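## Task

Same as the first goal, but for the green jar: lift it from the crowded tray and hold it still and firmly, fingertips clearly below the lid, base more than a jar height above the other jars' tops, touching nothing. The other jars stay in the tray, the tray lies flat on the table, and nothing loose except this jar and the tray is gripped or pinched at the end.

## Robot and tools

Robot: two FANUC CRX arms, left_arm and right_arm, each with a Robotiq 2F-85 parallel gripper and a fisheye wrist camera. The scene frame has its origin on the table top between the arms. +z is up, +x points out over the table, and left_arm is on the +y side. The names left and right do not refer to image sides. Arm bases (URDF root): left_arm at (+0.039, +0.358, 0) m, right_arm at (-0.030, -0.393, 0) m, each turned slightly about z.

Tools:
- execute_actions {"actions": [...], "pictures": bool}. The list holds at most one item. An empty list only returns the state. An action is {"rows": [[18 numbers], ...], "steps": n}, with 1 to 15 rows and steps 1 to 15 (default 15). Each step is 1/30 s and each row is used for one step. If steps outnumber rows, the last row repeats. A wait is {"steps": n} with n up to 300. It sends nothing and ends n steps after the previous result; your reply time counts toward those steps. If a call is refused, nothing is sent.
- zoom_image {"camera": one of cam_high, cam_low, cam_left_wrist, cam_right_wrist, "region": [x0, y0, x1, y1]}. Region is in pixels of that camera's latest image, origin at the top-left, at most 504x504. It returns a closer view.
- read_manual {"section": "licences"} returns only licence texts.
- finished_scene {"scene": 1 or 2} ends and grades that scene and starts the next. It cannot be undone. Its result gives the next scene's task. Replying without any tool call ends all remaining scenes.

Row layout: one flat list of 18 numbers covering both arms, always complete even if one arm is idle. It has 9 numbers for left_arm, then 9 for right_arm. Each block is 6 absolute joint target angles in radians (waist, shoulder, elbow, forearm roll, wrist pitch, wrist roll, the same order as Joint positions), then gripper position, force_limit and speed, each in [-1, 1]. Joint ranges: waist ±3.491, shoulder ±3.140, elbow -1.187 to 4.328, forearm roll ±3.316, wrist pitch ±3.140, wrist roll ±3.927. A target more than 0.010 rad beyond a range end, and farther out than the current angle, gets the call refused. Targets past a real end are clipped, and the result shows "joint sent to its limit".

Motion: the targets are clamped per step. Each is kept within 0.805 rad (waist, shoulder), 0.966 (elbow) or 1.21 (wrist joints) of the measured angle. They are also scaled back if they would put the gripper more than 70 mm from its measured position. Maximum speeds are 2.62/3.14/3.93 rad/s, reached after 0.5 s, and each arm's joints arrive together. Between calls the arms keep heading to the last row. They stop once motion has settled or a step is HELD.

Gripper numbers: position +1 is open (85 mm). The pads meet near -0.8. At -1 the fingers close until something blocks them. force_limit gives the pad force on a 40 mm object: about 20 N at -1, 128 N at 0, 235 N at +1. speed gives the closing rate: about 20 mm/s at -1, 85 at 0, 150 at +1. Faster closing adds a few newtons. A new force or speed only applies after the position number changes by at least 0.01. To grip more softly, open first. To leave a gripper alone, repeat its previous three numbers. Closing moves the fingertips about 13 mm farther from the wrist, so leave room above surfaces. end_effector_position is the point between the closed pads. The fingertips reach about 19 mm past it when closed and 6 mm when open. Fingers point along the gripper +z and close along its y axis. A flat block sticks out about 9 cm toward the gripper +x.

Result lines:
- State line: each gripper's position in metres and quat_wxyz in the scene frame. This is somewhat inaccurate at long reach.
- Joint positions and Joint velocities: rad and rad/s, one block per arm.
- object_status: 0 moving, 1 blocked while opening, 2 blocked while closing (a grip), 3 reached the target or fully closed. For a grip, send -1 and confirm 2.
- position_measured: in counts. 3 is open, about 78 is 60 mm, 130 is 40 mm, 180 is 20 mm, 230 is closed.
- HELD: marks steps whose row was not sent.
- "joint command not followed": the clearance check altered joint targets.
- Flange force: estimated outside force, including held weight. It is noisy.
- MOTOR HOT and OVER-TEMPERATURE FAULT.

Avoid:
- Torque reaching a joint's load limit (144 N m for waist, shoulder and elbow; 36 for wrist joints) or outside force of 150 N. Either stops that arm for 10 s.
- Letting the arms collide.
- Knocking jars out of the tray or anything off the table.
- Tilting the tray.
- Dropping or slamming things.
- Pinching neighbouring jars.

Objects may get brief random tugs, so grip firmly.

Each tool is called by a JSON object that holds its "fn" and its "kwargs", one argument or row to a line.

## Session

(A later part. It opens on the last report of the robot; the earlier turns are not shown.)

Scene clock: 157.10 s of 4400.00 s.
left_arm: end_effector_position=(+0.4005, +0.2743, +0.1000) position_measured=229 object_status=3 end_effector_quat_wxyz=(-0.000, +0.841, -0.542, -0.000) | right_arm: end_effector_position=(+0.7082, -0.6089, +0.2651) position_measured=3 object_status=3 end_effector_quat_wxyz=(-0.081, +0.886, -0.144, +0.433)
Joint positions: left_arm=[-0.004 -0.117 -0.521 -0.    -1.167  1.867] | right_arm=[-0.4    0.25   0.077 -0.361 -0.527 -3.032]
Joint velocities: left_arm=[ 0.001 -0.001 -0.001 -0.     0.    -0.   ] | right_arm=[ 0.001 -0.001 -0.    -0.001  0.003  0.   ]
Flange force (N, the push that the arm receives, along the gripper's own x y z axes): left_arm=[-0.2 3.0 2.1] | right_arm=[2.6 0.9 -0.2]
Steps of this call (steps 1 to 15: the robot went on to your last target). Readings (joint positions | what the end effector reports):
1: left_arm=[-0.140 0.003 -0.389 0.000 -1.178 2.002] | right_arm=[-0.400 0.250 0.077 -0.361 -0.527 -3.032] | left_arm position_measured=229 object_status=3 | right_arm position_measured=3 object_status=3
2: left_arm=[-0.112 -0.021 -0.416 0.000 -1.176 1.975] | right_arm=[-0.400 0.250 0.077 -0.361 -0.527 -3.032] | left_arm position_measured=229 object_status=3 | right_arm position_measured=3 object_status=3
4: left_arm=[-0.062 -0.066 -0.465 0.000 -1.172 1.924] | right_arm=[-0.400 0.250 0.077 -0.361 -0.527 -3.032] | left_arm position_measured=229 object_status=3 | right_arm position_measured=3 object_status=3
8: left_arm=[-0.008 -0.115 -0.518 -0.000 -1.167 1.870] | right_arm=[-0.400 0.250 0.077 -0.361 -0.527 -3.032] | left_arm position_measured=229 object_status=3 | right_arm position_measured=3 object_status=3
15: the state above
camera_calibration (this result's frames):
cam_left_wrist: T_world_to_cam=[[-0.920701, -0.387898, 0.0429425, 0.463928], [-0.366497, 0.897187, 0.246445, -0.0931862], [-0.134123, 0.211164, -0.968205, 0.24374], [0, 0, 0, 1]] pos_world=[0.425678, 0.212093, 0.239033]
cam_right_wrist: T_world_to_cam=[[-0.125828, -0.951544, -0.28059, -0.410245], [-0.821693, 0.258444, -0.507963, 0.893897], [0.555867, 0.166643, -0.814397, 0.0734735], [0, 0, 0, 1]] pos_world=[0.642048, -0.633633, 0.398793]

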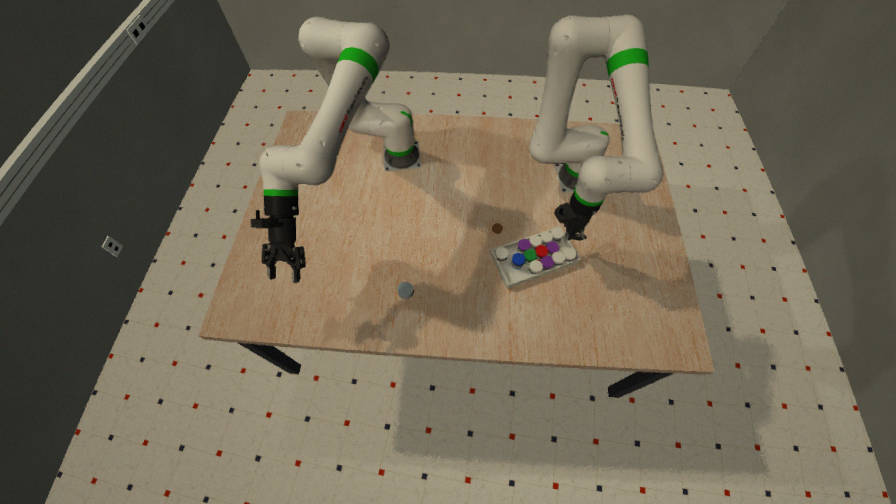

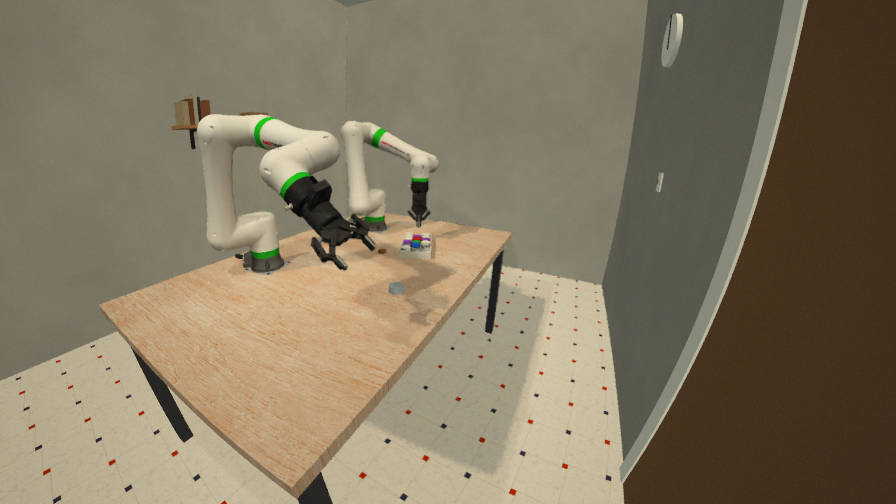

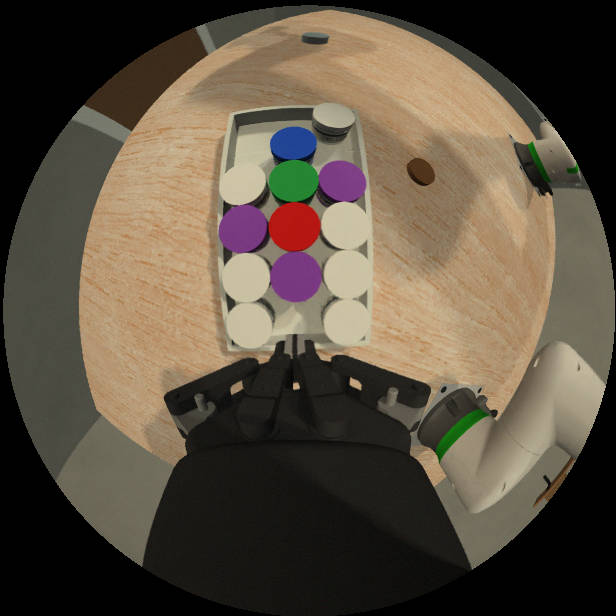

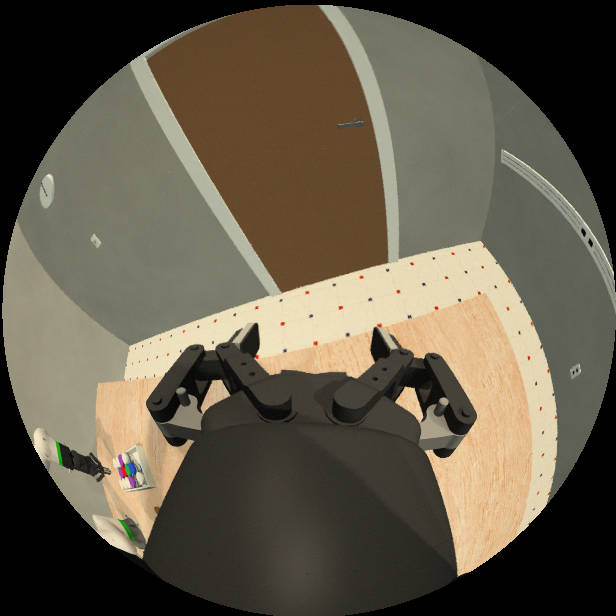

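{"fn": "execute_actions", "kwargs": {
  "actions": [
    {"rows":[[-0.0154,-0.0203,-0.6059,0,-0.9852,1.878,-0.8,0,1,-0.4,0.25,0.077,-0.361,-0.527,-3.032,1,0,0]],"steps":15}
  ],
  "pictures": false
}}

{"fn": "execute_actions", "kwargs": {
  "actions": [
    {"rows":[[-0.0508,0.002,-0.5837,0,-0.9852,1.9134,-0.8,0,1,-0.4,0.25,0.077,-0.361,-0.527,-3.032,1,0,0]],"steps":8}
  ],
  "pictures": false
}}

{"fn": "execute_actions", "kwargs": {
  "actions": [
    {"rows":[[-0.0862,0.0242,-0.5614,0,-0.9852,1.9488,-0.8,0,1,-0.4,0.25,0.077,-0.361,-0.527,-3.032,1,0,0]],"steps":8}
  ],
  "pictures": false
}}

{"fn": "execute_actions", "kwargs": {
  "actions": [
    {"rows":[[-0.1189,0.0471,-0.5373,0,-0.9864,1.9815,-0.8,0,1,-0.4,0.25,0.077,-0.361,-0.527,-3.032,1,0,0]],"steps":8}
  ],
  "pictures": false
}}

{"fn": "execute_actions", "kwargs": {
  "actions": [
    {"rows":[[-0.1516,0.07,-0.5131,0,-0.9877,2.0142,-0.8,0,1,-0.4,0.25,0.077,-0.361,-0.527,-3.032,1,0,0]],"steps":12}
  ]
}}

{"fn": "zoom_image", "kwargs": {
  "camera": "cam_high",
  "region": [480, 210, 600, 300]
}}

Scene clock: 184.87 s of 4400.00 s.
left_arm: end_effector_position=(+0.4022, +0.2707, +0.0341) position_measured=229 object_status=3 end_effector_quat_wxyz=(-0.000, +0.841, -0.542, +0.000) | right_arm: end_effector_position=(+0.7082, -0.6089, +0.2651) position_measured=3 object_status=3 end_effector_quat_wxyz=(-0.081, +0.886, -0.144, +0.433)
Joint positions: left_arm=[-0.015 -0.02  -0.606 -0.    -0.985  1.878] | right_arm=[-0.4    0.25   0.077 -0.361 -0.527 -3.032]
Joint velocities: left_arm=[-0.     0.001 -0.001  0.001  0.     0.001] | right_arm=[-0.001  0.     0.     0.001  0.001 -0.001]
Flange force (N, the push that the arm receives, along the gripper's own x y z axes): left_arm=[2.7 0.1 0.7] | right_arm=[3.1 1.1 1.7]
Steps of this call (steps 1 to 15: the robot went on to your last target; steps 16 to 90: nothing new was sent; then 24.27 s passed at rest; steps 91 to 105: all 15 steps of this action). Readings (joint positions | what the end effector reports):
91: left_arm=[-0.004 -0.117 -0.522 -0.000 -1.166 1.867] | right_arm=[-0.400 0.250 0.077 -0.361 -0.527 -3.032] | left_arm position_measured=229 object_status=3 | right_arm position_measured=3 object_status=3
92: left_arm=[-0.005 -0.114 -0.524 -0.000 -1.160 1.867] | right_arm=[-0.400 0.250 0.077 -0.361 -0.527 -3.032] | left_arm position_measured=229 object_status=3 | right_arm position_measured=3 object_status=3
94: left_arm=[-0.007 -0.094 -0.542 -0.000 -1.122 1.869] | right_arm=[-0.400 0.250 0.077 -0.361 -0.527 -3.032] | left_arm position_measured=229 object_status=3 | right_arm position_measured=3 object_status=3
98: left_arm=[-0.014 -0.031 -0.596 -0.000 -1.006 1.877] | right_arm=[-0.400 0.250 0.077 -0.361 -0.527 -3.032] | left_arm position_measured=229 object_status=3 | right_arm position_measured=3 object_status=3
105: the state above

Scene clock: 185.13 s of 4400.00 s.
left_arm: end_effector_position=(+0.4078, +0.2589, +0.0341) position_measured=229 object_status=3 end_effector_quat_wxyz=(+0.000, +0.841, -0.542, -0.000) | right_arm: end_effector_position=(+0.7082, -0.6089, +0.2651) position_measured=3 object_status=3 end_effector_quat_wxyz=(-0.081, +0.886, -0.144, +0.433)
Joint positions: left_arm=[-0.05   0.002 -0.584 -0.    -0.985  1.913] | right_arm=[-0.4    0.25   0.077 -0.361 -0.527 -3.032]
Joint velocities: left_arm=[-0.01   0.007  0.007  0.    -0.     0.011] | right_arm=[ 0.001 -0.001 -0.    -0.001 -0.001  0.   ]
Flange force (N, the push that the arm receives, along the gripper's own x y z axes): left_arm=[8.4 0.7 0.6] | right_arm=[1.2 -1.0 0.4]
Steps of this call (steps 1 to 8: all 8 steps of this action). Readings (joint positions | what the end effector reports):
1: left_arm=[-0.016 -0.020 -0.606 -0.000 -0.985 1.878] | right_arm=[-0.400 0.250 0.077 -0.361 -0.527 -3.032] | left_arm position_measured=229 object_status=3 | right_arm position_measured=3 object_status=3
2: left_arm=[-0.020 -0.017 -0.603 -0.000 -0.985 1.883] | right_arm=[-0.400 0.250 0.077 -0.361 -0.527 -3.032] | left_arm position_measured=229 object_status=3 | right_arm position_measured=3 object_status=3
4: left_arm=[-0.039 -0.006 -0.591 -0.000 -0.985 1.901] | right_arm=[-0.400 0.250 0.077 -0.361 -0.527 -3.032] | left_arm position_measured=229 object_status=3 | right_arm position_measured=3 object_status=3
8: the state above

Scene clock: 185.40 s of 4400.00 s.
left_arm: end_effector_position=(+0.4132, +0.2463, +0.0341) position_measured=229 object_status=3 end_effector_quat_wxyz=(-0.000, +0.841, -0.542, +0.000) | right_arm: end_effector_position=(+0.7082, -0.6089, +0.2651) position_measured=3 object_status=3 end_effector_quat_wxyz=(-0.081, +0.886, -0.144, +0.433)
Joint positions: left_arm=[-0.086  0.024 -0.562 -0.    -0.985  1.948] | right_arm=[-0.4    0.25   0.077 -0.361 -0.527 -3.032]
Joint velocities: left_arm=[-0.01   0.008  0.007 -0.    -0.001  0.011] | right_arm=[-0.001 -0.    -0.     0.    -0.002  0.001]
Flange force (N, the push that the arm receives, along the gripper's own x y z axes): left_arm=[3.0 -1.2 3.2] | right_arm=[2.3 0.8 0.6]
Steps of this call (steps 1 to 8: all 8 steps of this action). Readings (joint positions | what the end effector reports):
1: left_arm=[-0.051 0.002 -0.584 -0.000 -0.985 1.913] | right_arm=[-0.400 0.250 0.077 -0.361 -0.527 -3.032] | left_arm position_measured=229 object_status=3 | right_arm position_measured=3 object_status=3
2: left_arm=[-0.055 0.005 -0.581 -0.000 -0.985 1.918] | right_arm=[-0.400 0.250 0.077 -0.361 -0.527 -3.032] | left_arm position_measured=229 object_status=3 | right_arm position_measured=3 object_status=3
4: left_arm=[-0.074 0.017 -0.569 -0.000 -0.985 1.937] | right_arm=[-0.400 0.250 0.077 -0.361 -0.527 -3.032] | left_arm position_measured=229 object_status=3 | right_arm position_measured=3 object_status=3
8: the state above

Scene clock: 185.67 s of 4400.00 s.
left_arm: end_effector_position=(+0.4190, +0.2343, +0.0341) position_measured=229 object_status=3 end_effector_quat_wxyz=(-0.000, +0.841, -0.542, +0.000) | right_arm: end_effector_position=(+0.7082, -0.6089, +0.2651) position_measured=3 object_status=3 end_effector_quat_wxyz=(-0.081, +0.886, -0.144, +0.433)
Joint positions: left_arm=[-0.118  0.047 -0.538 -0.    -0.986  1.981] | right_arm=[-0.4    0.25   0.077 -0.361 -0.527 -3.032]
Joint velocities: left_arm=[-0.01   0.008  0.007  0.    -0.001  0.012] | right_arm=[-0.     0.     0.     0.002  0.    -0.001]
Flange force (N, the push that the arm receives, along the gripper's own x y z axes): left_arm=[0.9 -2.2 0.4] | right_arm=[2.7 0.6 0.2]
Steps of this call (steps 1 to 8: all 8 steps of this action). Readings (joint positions | what the end effector reports):
1: left_arm=[-0.086 0.024 -0.561 -0.000 -0.985 1.949] | right_arm=[-0.400 0.250 0.077 -0.361 -0.527 -3.032] | left_arm position_measured=229 object_status=3 | right_arm position_measured=3 object_status=3
2: left_arm=[-0.091 0.027 -0.558 -0.000 -0.985 1.953] | right_arm=[-0.400 0.250 0.077 -0.361 -0.527 -3.032] | left_arm position_measured=229 object_status=3 | right_arm position_measured=3 object_status=3
4: left_arm=[-0.108 0.040 -0.545 -0.000 -0.985 1.971] | right_arm=[-0.400 0.250 0.077 -0.361 -0.527 -3.032] | left_arm position_measured=229 object_status=3 | right_arm position_measured=3 object_status=3
8: the state above

Scene clock: 186.07 s of 4400.00 s.
left_arm: end_effector_position=(+0.4245, +0.2216, +0.0341) position_measured=229 object_status=3 end_effector_quat_wxyz=(+0.000, +0.841, -0.542, -0.000) | right_arm: end_effector_position=(+0.7082, -0.6089, +0.2651) position_measured=3 object_status=3 end_effector_quat_wxyz=(-0.081, +0.886, -0.144, +0.433)
Joint positions: left_arm=[-0.152  0.07  -0.513  0.    -0.988  2.014] | right_arm=[-0.4    0.25   0.077 -0.361 -0.527 -3.032]
Joint velocities: left_arm=[-0.001  0.001 -0.     0.001 -0.     0.   ] | right_arm=[ 0.001 -0.    -0.     0.     0.     0.   ]
Flange force (N, the push that the arm receives, along the gripper's own x y z axes): left_arm=[5.3 3.3 1.5] | right_arm=[3.8 1.6 0.4]
Steps of this call (steps 1 to 12: all 12 steps of this action). Readings (joint positions | what the end effector reports):
1: left_arm=[-0.119 0.047 -0.537 -0.000 -0.986 1.982] | right_arm=[-0.400 0.250 0.077 -0.361 -0.527 -3.032] | left_arm position_measured=229 object_status=3 | right_arm position_measured=3 object_status=3
2: left_arm=[-0.123 0.050 -0.534 -0.000 -0.987 1.986] | right_arm=[-0.400 0.250 0.077 -0.361 -0.527 -3.032] | left_arm position_measured=229 object_status=3 | right_arm position_measured=3 object_status=3
4: left_arm=[-0.141 0.063 -0.521 -0.000 -0.987 2.004] | right_arm=[-0.400 0.250 0.077 -0.361 -0.527 -3.032] | left_arm position_measured=229 object_status=3 | right_arm position_measured=3 object_status=3
8: left_arm=[-0.151 0.070 -0.514 0.000 -0.988 2.014] | right_arm=[-0.400 0.250 0.077 -0.361 -0.527 -3.032] | left_arm position_measured=229 object_status=3 | right_arm position_measured=3 object_status=3
12: the state above
camera_calibration (this result's frames):
cam_left_wrist: T_world_to_cam=[[-0.920674, -0.387961, 0.0429692, 0.468395], [-0.366556, 0.897169, 0.246423, -0.0207878], [-0.134153, 0.211124, -0.968209, 0.194259], [0, 0, 0, 1]] pos_world=[0.449679, 0.159356, 0.173079]
cam_right_wrist: T_world_to_cam=[[-0.125828, -0.951544, -0.28059, -0.410245], [-0.821693, 0.258444, -0.507964, 0.893897], [0.555867, 0.166643, -0.814397, 0.0734735], [0, 0, 0, 1]] pos_world=[0.642048, -0.633633, 0.398793]

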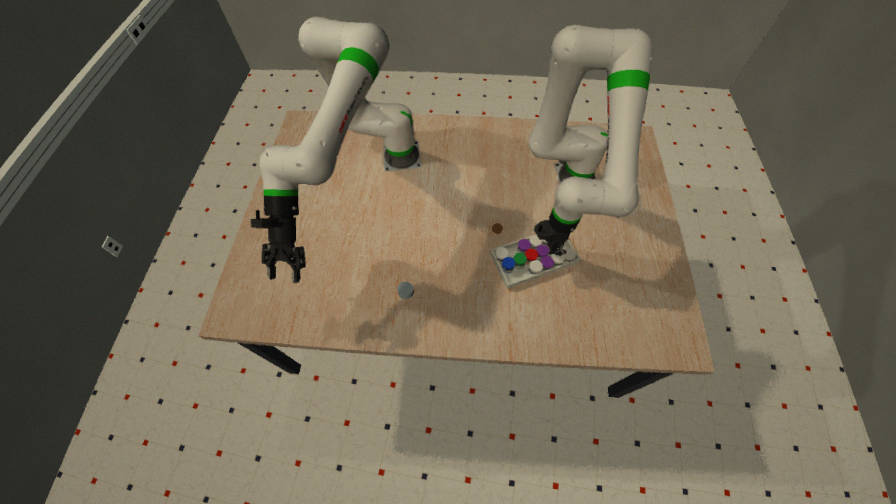

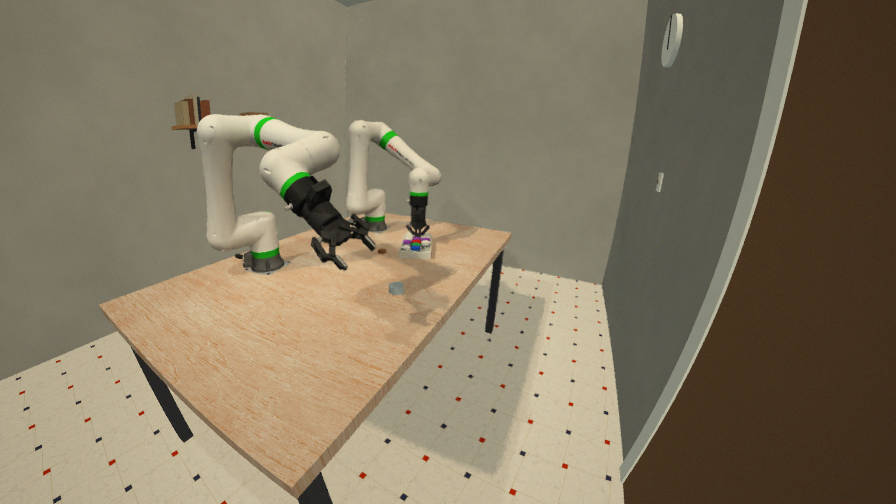

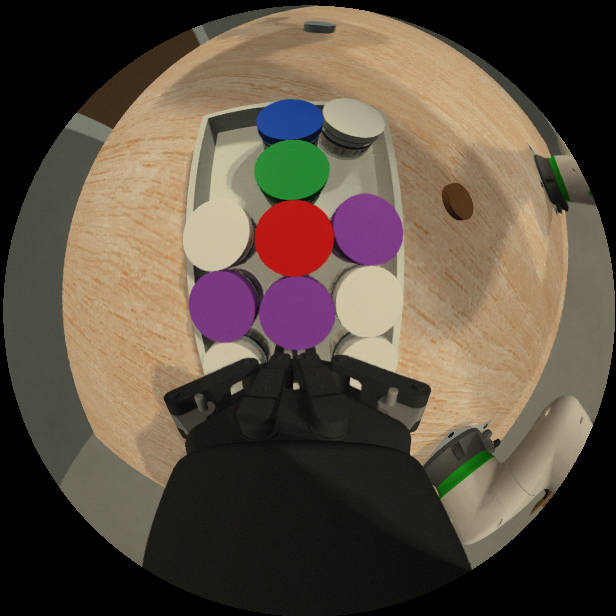

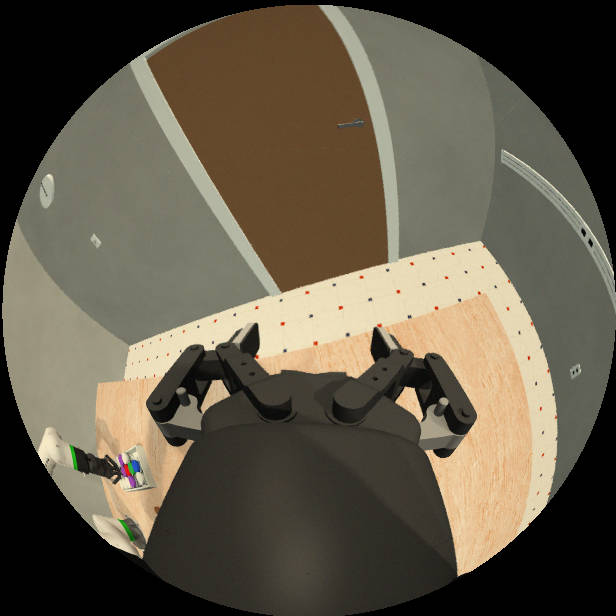

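Region (480, 210, 600, 300) of cam_high's 896x504 image, scaled by 4.200, with more detail than that image has; it fills the top 378 rows of this view, and the rest is white.

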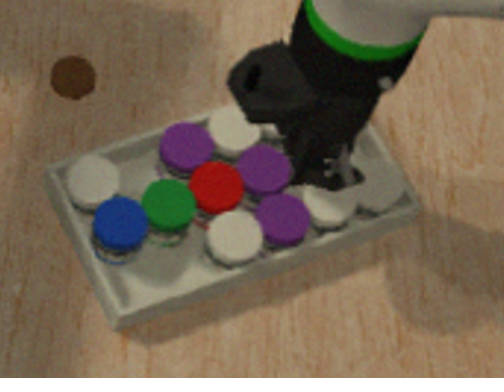

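{"fn": "execute_actions", "kwargs": {
  "actions": [
    {"rows":[[-0.1516,-0.016,-0.4269,0,-1.1599,2.0142,-0.8,0,1,-0.4,0.25,0.077,-0.361,-0.527,-3.032,1,0,0]],"steps":10}
  ],
  "pictures": false
}}

{"fn": "execute_actions", "kwargs": {
  "actions": [
    {"rows":[[-0.3956,0.2288,-0.1805,0,-1.1615,2.2582,1,0,1,-0.4,0.25,0.077,-0.361,-0.527,-3.032,1,0,0]],"steps":15}
  ],
  "pictures": false
}}

{"fn": "execute_actions", "kwargs": {
  "actions": [
    {"steps":8}
  ],
  "pictures": false
}}

{"fn": "execute_actions", "kwargs": {
  "actions": [
    {"rows":[[-0.3956,0.3016,-0.2525,0,-1.0167,2.2582,1,0,1,-0.4,0.25,0.077,-0.361,-0.527,-3.032,1,0,0]],"steps":15}
  ]
}}

Scene clock: 203.83 s of 4400.00 s.
left_arm: end_effector_position=(+0.4247, +0.2215, +0.0995) position_measured=229 object_status=3 end_effector_quat_wxyz=(-0.000, +0.841, -0.542, +0.000) | right_arm: end_effector_position=(+0.7082, -0.6089, +0.2651) position_measured=3 object_status=3 end_effector_quat_wxyz=(-0.081, +0.886, -0.144, +0.433)
Joint positions: left_arm=[-0.152 -0.015 -0.427  0.    -1.158  2.014] | right_arm=[-0.4    0.25   0.077 -0.361 -0.527 -3.032]
Joint velocities: left_arm=[ 0.    -0.021  0.021 -0.002 -0.048  0.   ] | right_arm=[ 0.    -0.    -0.     0.001 -0.     0.   ]
Flange force (N, the push that the arm receives, along the gripper's own x y z axes): left_arm=[-0.4 3.9 -16.7] | right_arm=[3.4 0.4 1.0]
Steps of this call (steps 1 to 15: the robot went on to your last target; steps 16 to 90: nothing new was sent; then 14.43 s passed at rest; steps 91 to 100: all 10 steps of this action). Readings (joint positions | what the end effector reports):
91: left_arm=[-0.152 0.070 -0.513 0.000 -0.988 2.014] | right_arm=[-0.400 0.250 0.077 -0.361 -0.527 -3.032] | left_arm position_measured=229 object_status=3 | right_arm position_measured=3 object_status=3
92: left_arm=[-0.152 0.067 -0.510 0.000 -0.995 2.014] | right_arm=[-0.400 0.250 0.077 -0.361 -0.527 -3.032] | left_arm position_measured=229 object_status=3 | right_arm position_measured=3 object_status=3
94: left_arm=[-0.152 0.048 -0.491 0.000 -1.032 2.014] | right_arm=[-0.400 0.250 0.077 -0.361 -0.527 -3.032] | left_arm position_measured=229 object_status=3 | right_arm position_measured=3 object_status=3
98: left_arm=[-0.152 -0.008 -0.435 0.000 -1.143 2.014] | right_arm=[-0.400 0.250 0.077 -0.361 -0.527 -3.032] | left_arm position_measured=229 object_status=3 | right_arm position_measured=3 object_status=3
100: the state above

Scene clock: 204.33 s of 4400.00 s.
left_arm: end_effector_position=(+0.4763, +0.1076, +0.0902) position_measured=67 object_status=0 end_effector_quat_wxyz=(-0.000, +0.841, -0.542, +0.000) | right_arm: end_effector_position=(+0.7082, -0.6089, +0.2651) position_measured=3 object_status=3 end_effector_quat_wxyz=(-0.081, +0.886, -0.144, +0.433)
Joint positions: left_arm=[-0.394  0.227 -0.182  0.    -1.161  2.256] | right_arm=[-0.4    0.25   0.077 -0.361 -0.527 -3.032]
Joint velocities: left_arm=[-0.053  0.054  0.054 -0.    -0.002  0.053] | right_arm=[ 0.001 -0.     0.     0.     0.001  0.001]
Flange force (N, the push that the arm receives, along the gripper's own x y z axes): left_arm=[31.0 -5.6 5.8] | right_arm=[2.8 -0.5 0.6]
Steps of this call (steps 1 to 15: all 15 steps of this action). Readings (joint positions | what the end effector reports):
1: left_arm=[-0.152 -0.015 -0.427 0.000 -1.159 2.015] | right_arm=[-0.400 0.250 0.077 -0.361 -0.527 -3.032] | left_arm position_measured=229 object_status=0 | right_arm position_measured=3 object_status=3
2: left_arm=[-0.156 -0.012 -0.423 0.000 -1.159 2.019] | right_arm=[-0.400 0.250 0.077 -0.361 -0.527 -3.032] | left_arm position_measured=227 object_status=0 | right_arm position_measured=3 object_status=3
4: left_arm=[-0.181 0.013 -0.397 0.000 -1.160 2.044] | right_arm=[-0.400 0.250 0.077 -0.361 -0.527 -3.032] | left_arm position_measured=210 object_status=0 | right_arm position_measured=3 object_status=3
8: left_arm=[-0.282 0.115 -0.295 0.000 -1.161 2.145] | right_arm=[-0.400 0.250 0.077 -0.361 -0.527 -3.032] | left_arm position_measured=160 object_status=0 | right_arm position_measured=3 object_status=3
15: the state above

Scene clock: 204.60 s of 4400.00 s.
left_arm: end_effector_position=(+0.4765, +0.1067, +0.0900) position_measured=4 object_status=0 end_effector_quat_wxyz=(+0.000, +0.841, -0.542, -0.000) | right_arm: end_effector_position=(+0.7082, -0.6089, +0.2651) position_measured=3 object_status=3 end_effector_quat_wxyz=(-0.081, +0.886, -0.144, +0.433)
Joint positions: left_arm=[-0.396  0.229 -0.181  0.    -1.162  2.258] | right_arm=[-0.4    0.25   0.077 -0.361 -0.527 -3.032]
Joint velocities: left_arm=[-0.001  0.     0.     0.     0.     0.001] | right_arm=[-0.002  0.     0.     0.002 -0.001  0.   ]
Flange force (N, the push that the arm receives, along the gripper's own x y z axes): left_arm=[2.8 1.1 1.1] | right_arm=[3.3 1.1 0.7]
Steps of this call (steps 1 to 8: the robot went on to your last target). Readings (joint positions | what the end effector reports):
1: left_arm=[-0.395 0.228 -0.181 0.000 -1.162 2.257] | right_arm=[-0.400 0.250 0.077 -0.361 -0.527 -3.032] | left_arm position_measured=54 object_status=0 | right_arm position_measured=3 object_status=3
2: left_arm=[-0.395 0.228 -0.181 0.000 -1.162 2.258] | right_arm=[-0.400 0.250 0.077 -0.361 -0.527 -3.032] | left_arm position_measured=41 object_status=0 | right_arm position_measured=3 object_status=3
4: left_arm=[-0.395 0.229 -0.181 0.000 -1.162 2.258] | right_arm=[-0.400 0.250 0.077 -0.361 -0.527 -3.032] | left_arm position_measured=16 object_status=0 | right_arm position_measured=3 object_status=3
8: the state above

Scene clock: 205.10 s of 4400.00 s.
left_arm: end_effector_position=(+0.4765, +0.1067, +0.0271) position_measured=3 object_status=3 end_effector_quat_wxyz=(-0.000, +0.841, -0.542, +0.000) | right_arm: end_effector_position=(+0.7082, -0.6089, +0.2651) position_measured=3 object_status=3 end_effector_quat_wxyz=(-0.081, +0.886, -0.144, +0.433)
Joint positions: left_arm=[-0.396  0.302 -0.252  0.    -1.017  2.258] | right_arm=[-0.4    0.25   0.077 -0.361 -0.527 -3.032]
Joint velocities: left_arm=[ 0.     0.002 -0.001 -0.001  0.002  0.   ] | right_arm=[ 0.    -0.    -0.     0.     0.002  0.   ]
Flange force (N, the push that the arm receives, along the gripper's own x y z axes): left_arm=[1.6 0.5 1.1] | right_arm=[1.8 0.3 0.4]
Steps of this call (steps 1 to 15: all 15 steps of this action). Readings (joint positions | what the end effector reports):
1: left_arm=[-0.396 0.229 -0.181 0.000 -1.162 2.258] | right_arm=[-0.400 0.250 0.077 -0.361 -0.527 -3.032] | left_arm position_measured=3 object_status=0 | right_arm position_measured=3 object_status=3
2: left_arm=[-0.396 0.232 -0.184 0.000 -1.156 2.258] | right_arm=[-0.400 0.250 0.077 -0.361 -0.527 -3.032] | left_arm position_measured=3 object_status=0 | right_arm position_measured=3 object_status=3
4: left_arm=[-0.396 0.251 -0.203 0.000 -1.117 2.258] | right_arm=[-0.400 0.250 0.077 -0.361 -0.527 -3.032] | left_arm position_measured=3 object_status=0 | right_arm position_measured=3 object_status=3
8: left_arm=[-0.396 0.298 -0.249 0.000 -1.025 2.258] | right_arm=[-0.400 0.250 0.077 -0.361 -0.527 -3.032] | left_arm position_measured=3 object_status=3 | right_arm position_measured=3 object_status=3
15: the state above
camera_calibration (this result's frames):
cam_left_wrist: T_world_to_cam=[[-0.920689, -0.38793, 0.0429158, 0.472022], [-0.366542, 0.897186, 0.246382, 0.103049], [-0.134082, 0.211111, -0.968222, 0.218736], [0, 0, 0, 1]] pos_world=[0.501686, 0.0444793, 0.166138]
cam_right_wrist: T_world_to_cam=[[-0.125828, -0.951544, -0.28059, -0.410245], [-0.821693, 0.258444, -0.507963, 0.893897], [0.555867, 0.166643, -0.814397, 0.0734736], [0, 0, 0, 1]] pos_world=[0.642048, -0.633633, 0.398793]

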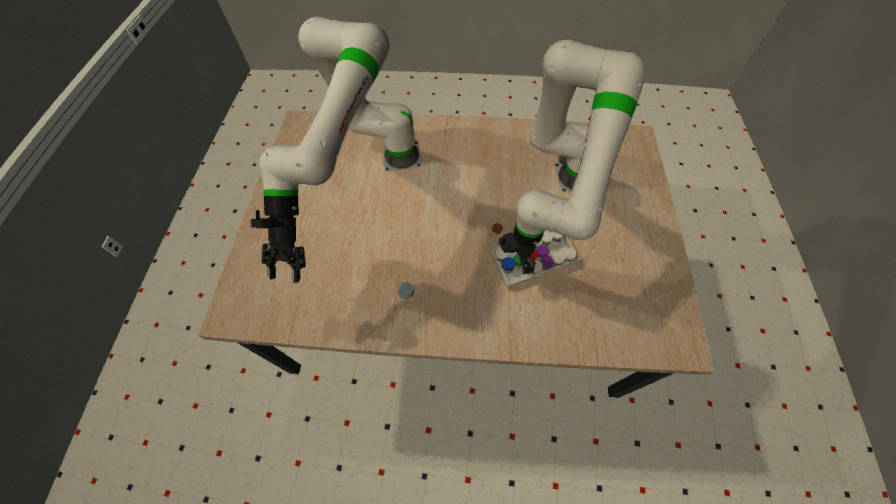

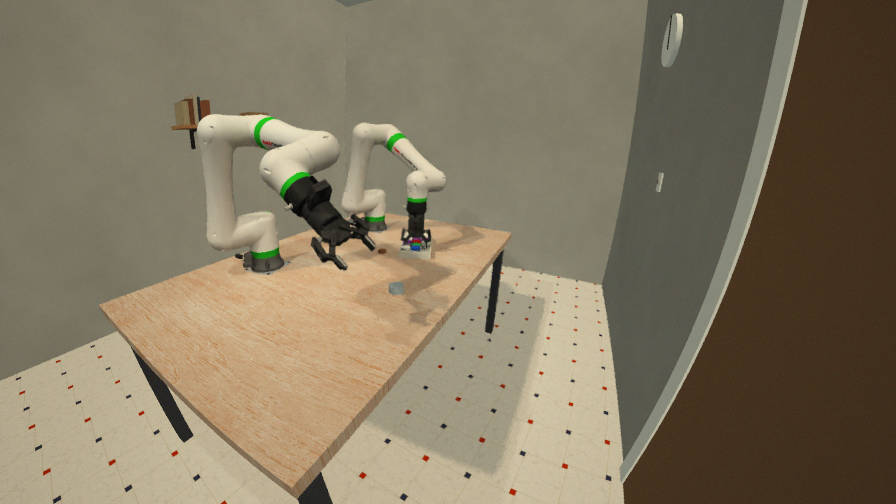

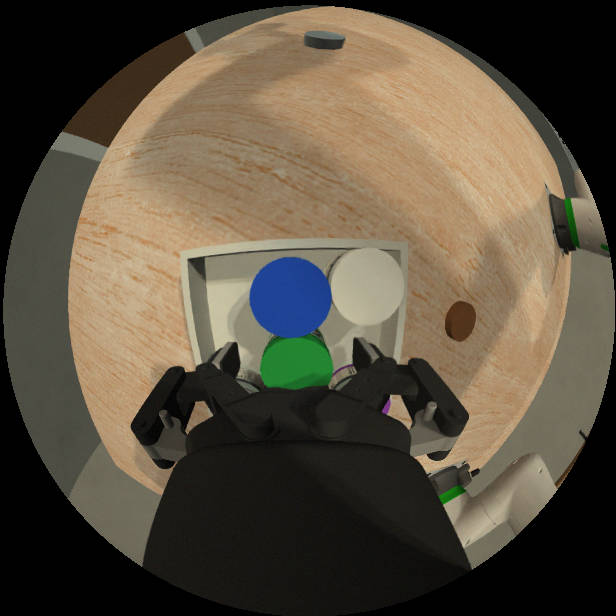

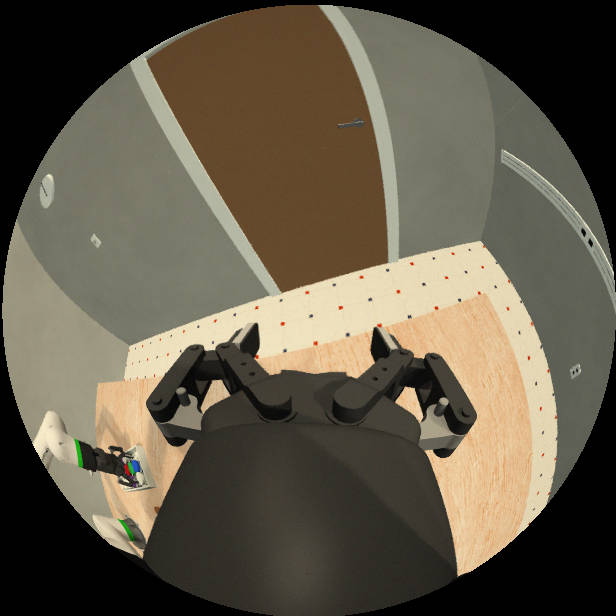

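{"fn": "execute_actions", "kwargs": {
  "actions": [
    {"rows":[[-0.3893,0.2944,-0.2623,0,-1.0141,2.2519,-1,1,-0.3,-0.4,0.25,0.077,-0.361,-0.527,-3.032,1,0,0]],"steps":15}
  ],
  "pictures": false
}}

{"fn": "execute_actions", "kwargs": {
  "actions": [
    {"steps":18}
  ],
  "pictures": false
}}

Scene clock: 214.00 s of 4400.00 s.
left_arm: end_effector_position=(+0.4747, +0.1103, +0.0270) position_measured=74 object_status=0 end_effector_quat_wxyz=(+0.000, +0.841, -0.542, -0.000) | right_arm: end_effector_position=(+0.7082, -0.6089, +0.2651) position_measured=3 object_status=3 end_effector_quat_wxyz=(-0.081, +0.886, -0.144, +0.433)
Joint positions: left_arm=[-0.389  0.294 -0.262  0.    -1.014  2.252] | right_arm=[-0.4    0.25   0.077 -0.361 -0.527 -3.032]
Joint velocities: left_arm=[-0.     0.     0.     0.    -0.    -0.001] | right_arm=[-0. -0.  0.  0. -0. -0.]
Flange force (N, the push that the arm receives, along the gripper's own x y z axes): left_arm=[2.3 -0.6 1.4] | right_arm=[4.1 2.4 1.4]
Steps of this call (steps 1 to 15: the robot went on to your last target; steps 16 to 90: nothing new was sent; then 5.40 s passed at rest; steps 91 to 105: all 15 steps of this action). Readings (joint positions | what the end effector reports):
91: left_arm=[-0.395 0.301 -0.253 0.000 -1.017 2.258] | right_arm=[-0.400 0.250 0.077 -0.361 -0.527 -3.032] | left_arm position_measured=3 object_status=0 | right_arm position_measured=3 object_status=3
92: left_arm=[-0.393 0.299 -0.256 0.000 -1.016 2.256] | right_arm=[-0.400 0.250 0.077 -0.361 -0.527 -3.032] | left_arm position_measured=4 object_status=0 | right_arm position_measured=3 object_status=3
94: left_arm=[-0.390 0.296 -0.261 0.000 -1.015 2.253] | right_arm=[-0.400 0.250 0.077 -0.361 -0.527 -3.032] | left_arm position_measured=12 object_status=0 | right_arm position_measured=3 object_status=3
98: left_arm=[-0.389 0.295 -0.262 0.000 -1.014 2.252] | right_arm=[-0.400 0.250 0.077 -0.361 -0.527 -3.032] | left_arm position_measured=33 object_status=0 | right_arm position_measured=3 object_status=3
105: the state above

Scene clock: 214.60 s of 4400.00 s.
left_arm: end_effector_position=(+0.4747, +0.1103, +0.0270) position_measured=127 object_status=2 end_effector_quat_wxyz=(-0.000, +0.841, -0.542, +0.000) | right_arm: end_effector_position=(+0.7082, -0.6089, +0.2651) position_measured=3 object_status=3 end_effector_quat_wxyz=(-0.081, +0.886, -0.144, +0.433)
Joint positions: left_arm=[-0.389  0.294 -0.262  0.    -1.014  2.252] | right_arm=[-0.4    0.25   0.077 -0.361 -0.527 -3.032]
Joint velocities: left_arm=[ 0.     0.002  0.001  0.    -0.     0.001] | right_arm=[ 0.     0.001  0.     0.001 -0.001  0.001]
Flange force (N, the push that the arm receives, along the gripper's own x y z axes): left_arm=[-13.9 6.3 -53.6] | right_arm=[2.9 -0.7 1.2]
Steps of this call (steps 1 to 15: the robot went on to your last target; steps 16 to 18: nothing new was sent). Readings (joint positions | what the end effector reports):
1: left_arm=[-0.389 0.294 -0.262 0.000 -1.014 2.252] | right_arm=[-0.400 0.250 0.077 -0.361 -0.527 -3.032] | left_arm position_measured=80 object_status=0 | right_arm position_measured=3 object_status=3
2: left_arm=[-0.389 0.294 -0.262 0.000 -1.014 2.252] | right_arm=[-0.400 0.250 0.077 -0.361 -0.527 -3.032] | left_arm position_measured=85 object_status=0 | right_arm position_measured=3 object_status=3
4: left_arm=[-0.389 0.294 -0.262 0.000 -1.014 2.252] | right_arm=[-0.400 0.250 0.077 -0.361 -0.527 -3.032] | left_arm position_measured=97 object_status=0 | right_arm position_measured=3 object_status=3
8: left_arm=[-0.389 0.294 -0.262 0.000 -1.014 2.252] | right_arm=[-0.400 0.250 0.077 -0.361 -0.527 -3.032] | left_arm position_measured=120 object_status=0 | right_arm position_measured=3 object_status=3
18: the state above
All arms were judged still, so your last target was given up. Only a new action makes them travel on or press farther. Fingers that are still opening or closing keep moving.

{"fn": "execute_actions", "kwargs": {
  "actions": [
    {"rows":[[-0.3893,0.2213,-0.1898,0,-1.1597,2.2519,-1,1,-0.3,-0.4,0.25,0.077,-0.361,-0.527,-3.032,1,0,0]],"steps":9}
  ],
  "pictures": false
}}

{"fn": "execute_actions", "kwargs": {
  "actions": [
    {"rows":[[-0.3893,0.1453,-0.0122,0,-1.4133,2.2519,-1,1,-0.3,-0.4,0.25,0.077,-0.361,-0.527,-3.032,1,0,0]],"steps":15}
  ],
  "pictures": false
}}

{"fn": "execute_actions", "kwargs": {
  "actions": [
    {"rows":[[-0.3893,0.1453,-0.0122,0,-1.4133,2.2519,-0.98,1,-0.3,-0.4,0.25,0.077,-0.361,-0.527,-3.032,1,0,0]],"steps":15}
  ]
}}

{"fn": "zoom_image", "kwargs": {
  "camera": "cam_low",
  "region": [370, 170, 470, 270]
}}

Scene clock: 225.73 s of 4400.00 s.
left_arm: end_effector_position=(+0.4750, +0.1103, +0.0890) position_measured=128 object_status=2 end_effector_quat_wxyz=(-0.000, +0.841, -0.542, +0.000) | right_arm: end_effector_position=(+0.7082, -0.6089, +0.2651) position_measured=3 object_status=3 end_effector_quat_wxyz=(-0.081, +0.886, -0.144, +0.433)
Joint positions: left_arm=[-0.389  0.222 -0.191 -0.    -1.157  2.252] | right_arm=[-0.4    0.25   0.077 -0.361 -0.527 -3.032]
Joint velocities: left_arm=[ 0.    -0.043  0.043 -0.    -0.089 -0.002] | right_arm=[-0.002  0.    -0.     0.001  0.     0.   ]
Flange force (N, the push that the arm receives, along the gripper's own x y z axes): left_arm=[-4.8 6.3 -19.0] | right_arm=[3.7 0.6 0.9]
Steps of this call (steps 1 to 90: nothing new was sent; then 7.83 s passed at rest; steps 91 to 99: all 9 steps of this action). Readings (joint positions | what the end effector reports):
91: left_arm=[-0.389 0.294 -0.262 0.000 -1.014 2.252] | right_arm=[-0.400 0.250 0.077 -0.361 -0.527 -3.032] | left_arm position_measured=127 object_status=2 | right_arm position_measured=3 object_status=3
92: left_arm=[-0.389 0.292 -0.260 -0.000 -1.020 2.252] | right_arm=[-0.400 0.250 0.077 -0.361 -0.527 -3.032] | left_arm position_measured=127 object_status=2 | right_arm position_measured=3 object_status=3
94: left_arm=[-0.389 0.273 -0.241 -0.000 -1.058 2.252] | right_arm=[-0.400 0.250 0.077 -0.361 -0.527 -3.032] | left_arm position_measured=128 object_status=2 | right_arm position_measured=3 object_status=3
98: left_arm=[-0.389 0.225 -0.194 -0.000 -1.151 2.252] | right_arm=[-0.400 0.250 0.077 -0.361 -0.527 -3.032] | left_arm position_measured=128 object_status=2 | right_arm position_measured=3 object_status=3
99: the state above

Scene clock: 226.23 s of 4400.00 s.
left_arm: end_effector_position=(+0.4747, +0.1103, +0.1997) position_measured=128 object_status=2 end_effector_quat_wxyz=(+0.000, +0.841, -0.542, -0.000) | right_arm: end_effector_position=(+0.7082, -0.6089, +0.2651) position_measured=3 object_status=3 end_effector_quat_wxyz=(-0.081, +0.886, -0.144, +0.433)
Joint positions: left_arm=[-0.389  0.146 -0.013 -0.    -1.413  2.252] | right_arm=[-0.4    0.25   0.077 -0.361 -0.527 -3.032]
Joint velocities: left_arm=[-0.    -0.004  0.007  0.001 -0.011 -0.001] | right_arm=[-0.002  0.     0.    -0.001  0.002 -0.   ]
Flange force (N, the push that the arm receives, along the gripper's own x y z axes): left_arm=[6.2 -3.1 -2.4] | right_arm=[2.6 2.1 0.9]
Steps of this call (steps 1 to 15: all 15 steps of this action). Readings (joint positions | what the end effector reports):
1: left_arm=[-0.389 0.222 -0.190 -0.000 -1.159 2.252] | right_arm=[-0.400 0.250 0.077 -0.361 -0.527 -3.032] | left_arm position_measured=128 object_status=2 | right_arm position_measured=3 object_status=3
2: left_arm=[-0.389 0.220 -0.186 -0.000 -1.166 2.252] | right_arm=[-0.400 0.250 0.077 -0.361 -0.527 -3.032] | left_arm position_measured=128 object_status=2 | right_arm position_measured=3 object_status=3
4: left_arm=[-0.389 0.208 -0.159 -0.000 -1.205 2.252] | right_arm=[-0.400 0.250 0.077 -0.361 -0.527 -3.032] | left_arm position_measured=128 object_status=2 | right_arm position_measured=3 object_status=3
8: left_arm=[-0.389 0.168 -0.066 -0.000 -1.337 2.252] | right_arm=[-0.400 0.250 0.077 -0.361 -0.527 -3.032] | left_arm position_measured=128 object_status=2 | right_arm position_measured=3 object_status=3
15: the state above

Scene clock: 226.73 s of 4400.00 s.
left_arm: end_effector_position=(+0.4747, +0.1104, +0.2001) position_measured=128 object_status=2 end_effector_quat_wxyz=(-0.000, +0.841, -0.542, -0.000) | right_arm: end_effector_position=(+0.7082, -0.6089, +0.2651) position_measured=3 object_status=3 end_effector_quat_wxyz=(-0.081, +0.886, -0.144, +0.433)
Joint positions: left_arm=[-0.389  0.145 -0.012 -0.    -1.413  2.252] | right_arm=[-0.4    0.25   0.077 -0.361 -0.527 -3.032]
Joint velocities: left_arm=[ 0.     0.001  0.     0.001 -0.001 -0.001] | right_arm=[ 0.    -0.001  0.     0.     0.001  0.   ]
Flange force (N, the push that the arm receives, along the gripper's own x y z axes): left_arm=[3.6 -0.9 1.3] | right_arm=[2.3 1.4 0.4]
Steps of this call (steps 1 to 15: all 15 steps of this action). Readings (joint positions | what the end effector reports):
1: left_arm=[-0.389 0.145 -0.012 -0.000 -1.413 2.252] | right_arm=[-0.400 0.250 0.077 -0.361 -0.527 -3.032] | left_arm position_measured=128 object_status=0 | right_arm position_measured=3 object_status=3
2: left_arm=[-0.389 0.145 -0.012 -0.000 -1.413 2.252] | right_arm=[-0.400 0.250 0.077 -0.361 -0.527 -3.032] | left_arm position_measured=128 object_status=0 | right_arm position_measured=3 object_status=3
4: left_arm=[-0.389 0.145 -0.012 -0.000 -1.413 2.252] | right_arm=[-0.400 0.250 0.077 -0.361 -0.527 -3.032] | left_arm position_measured=128 object_status=0 | right_arm position_measured=3 object_status=3
8: left_arm=[-0.389 0.145 -0.012 -0.000 -1.413 2.252] | right_arm=[-0.400 0.250 0.077 -0.361 -0.527 -3.032] | left_arm position_measured=128 object_status=2 | right_arm position_measured=3 object_status=3
15: the state above
camera_calibration (this result's frames):
cam_left_wrist: T_world_to_cam=[[-0.920687, -0.387932, 0.0429437, 0.464402], [-0.366528, 0.897171, 0.24646, 0.056507], [-0.134137, 0.211172, -0.968201, 0.38519], [0, 0, 0, 1]] pos_world=[0.499949, 0.0481187, 0.339072]
cam_right_wrist: T_world_to_cam=[[-0.125828, -0.951544, -0.28059, -0.410245], [-0.821693, 0.258444, -0.507964, 0.893897], [0.555867, 0.166643, -0.814397, 0.0734735], [0, 0, 0, 1]] pos_world=[0.642048, -0.633633, 0.398793]

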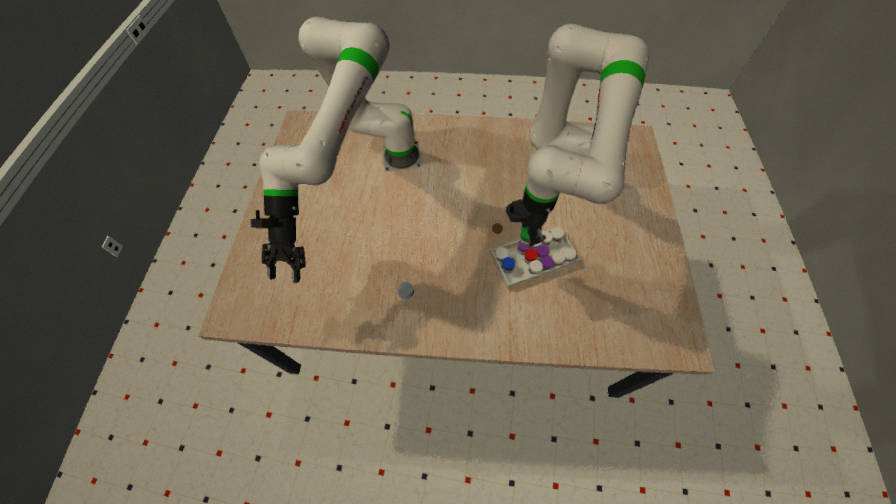

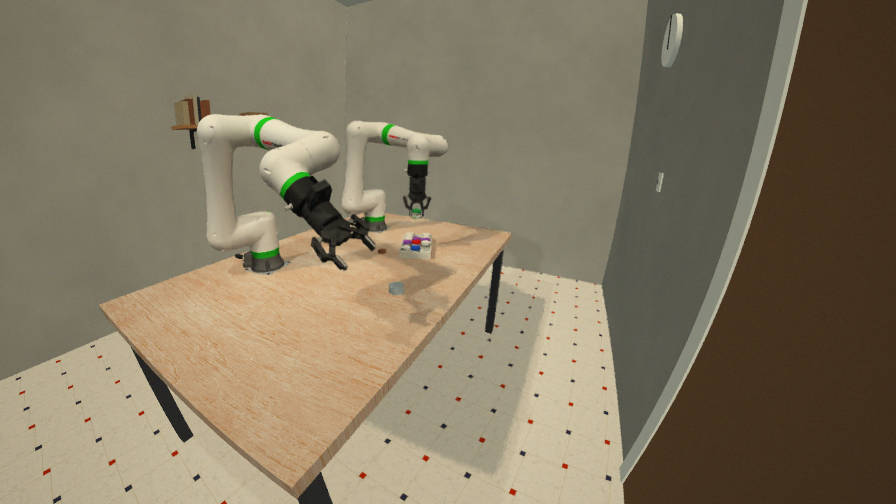

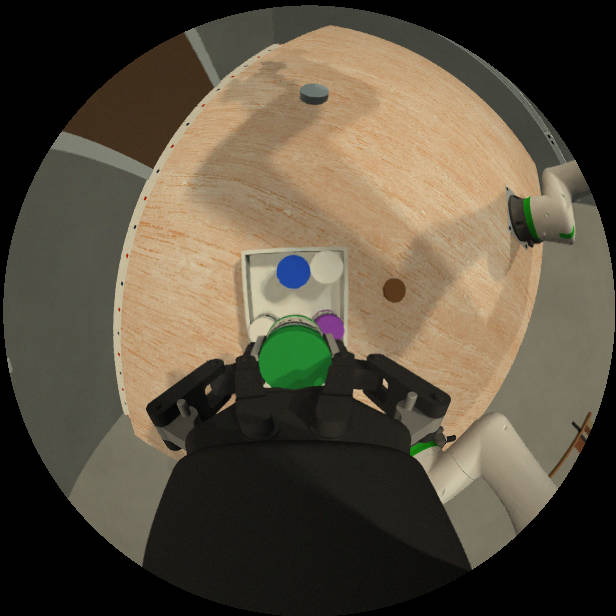

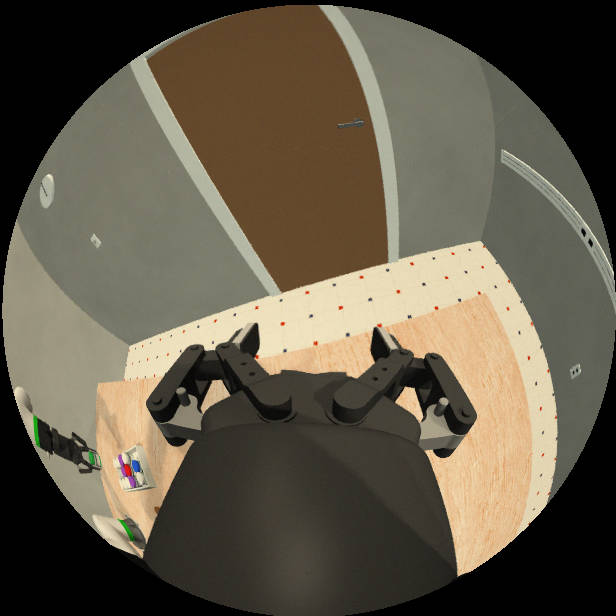

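Region (370, 170, 470, 270) of cam_low's 896x504 image, scaled by 5.040, with more detail than that image has.

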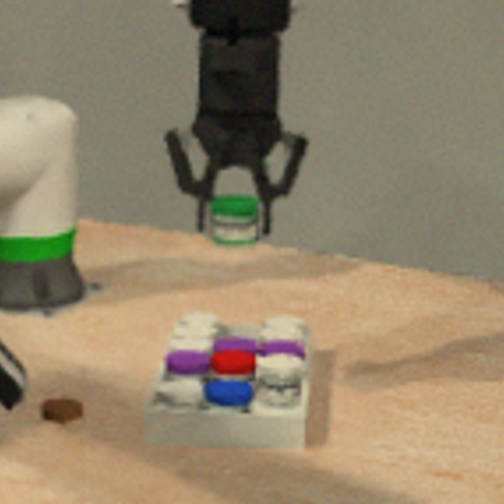

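{"fn": "finished_scene", "kwargs": {
  "scene": 2
}}

The scene is finished: the task was done.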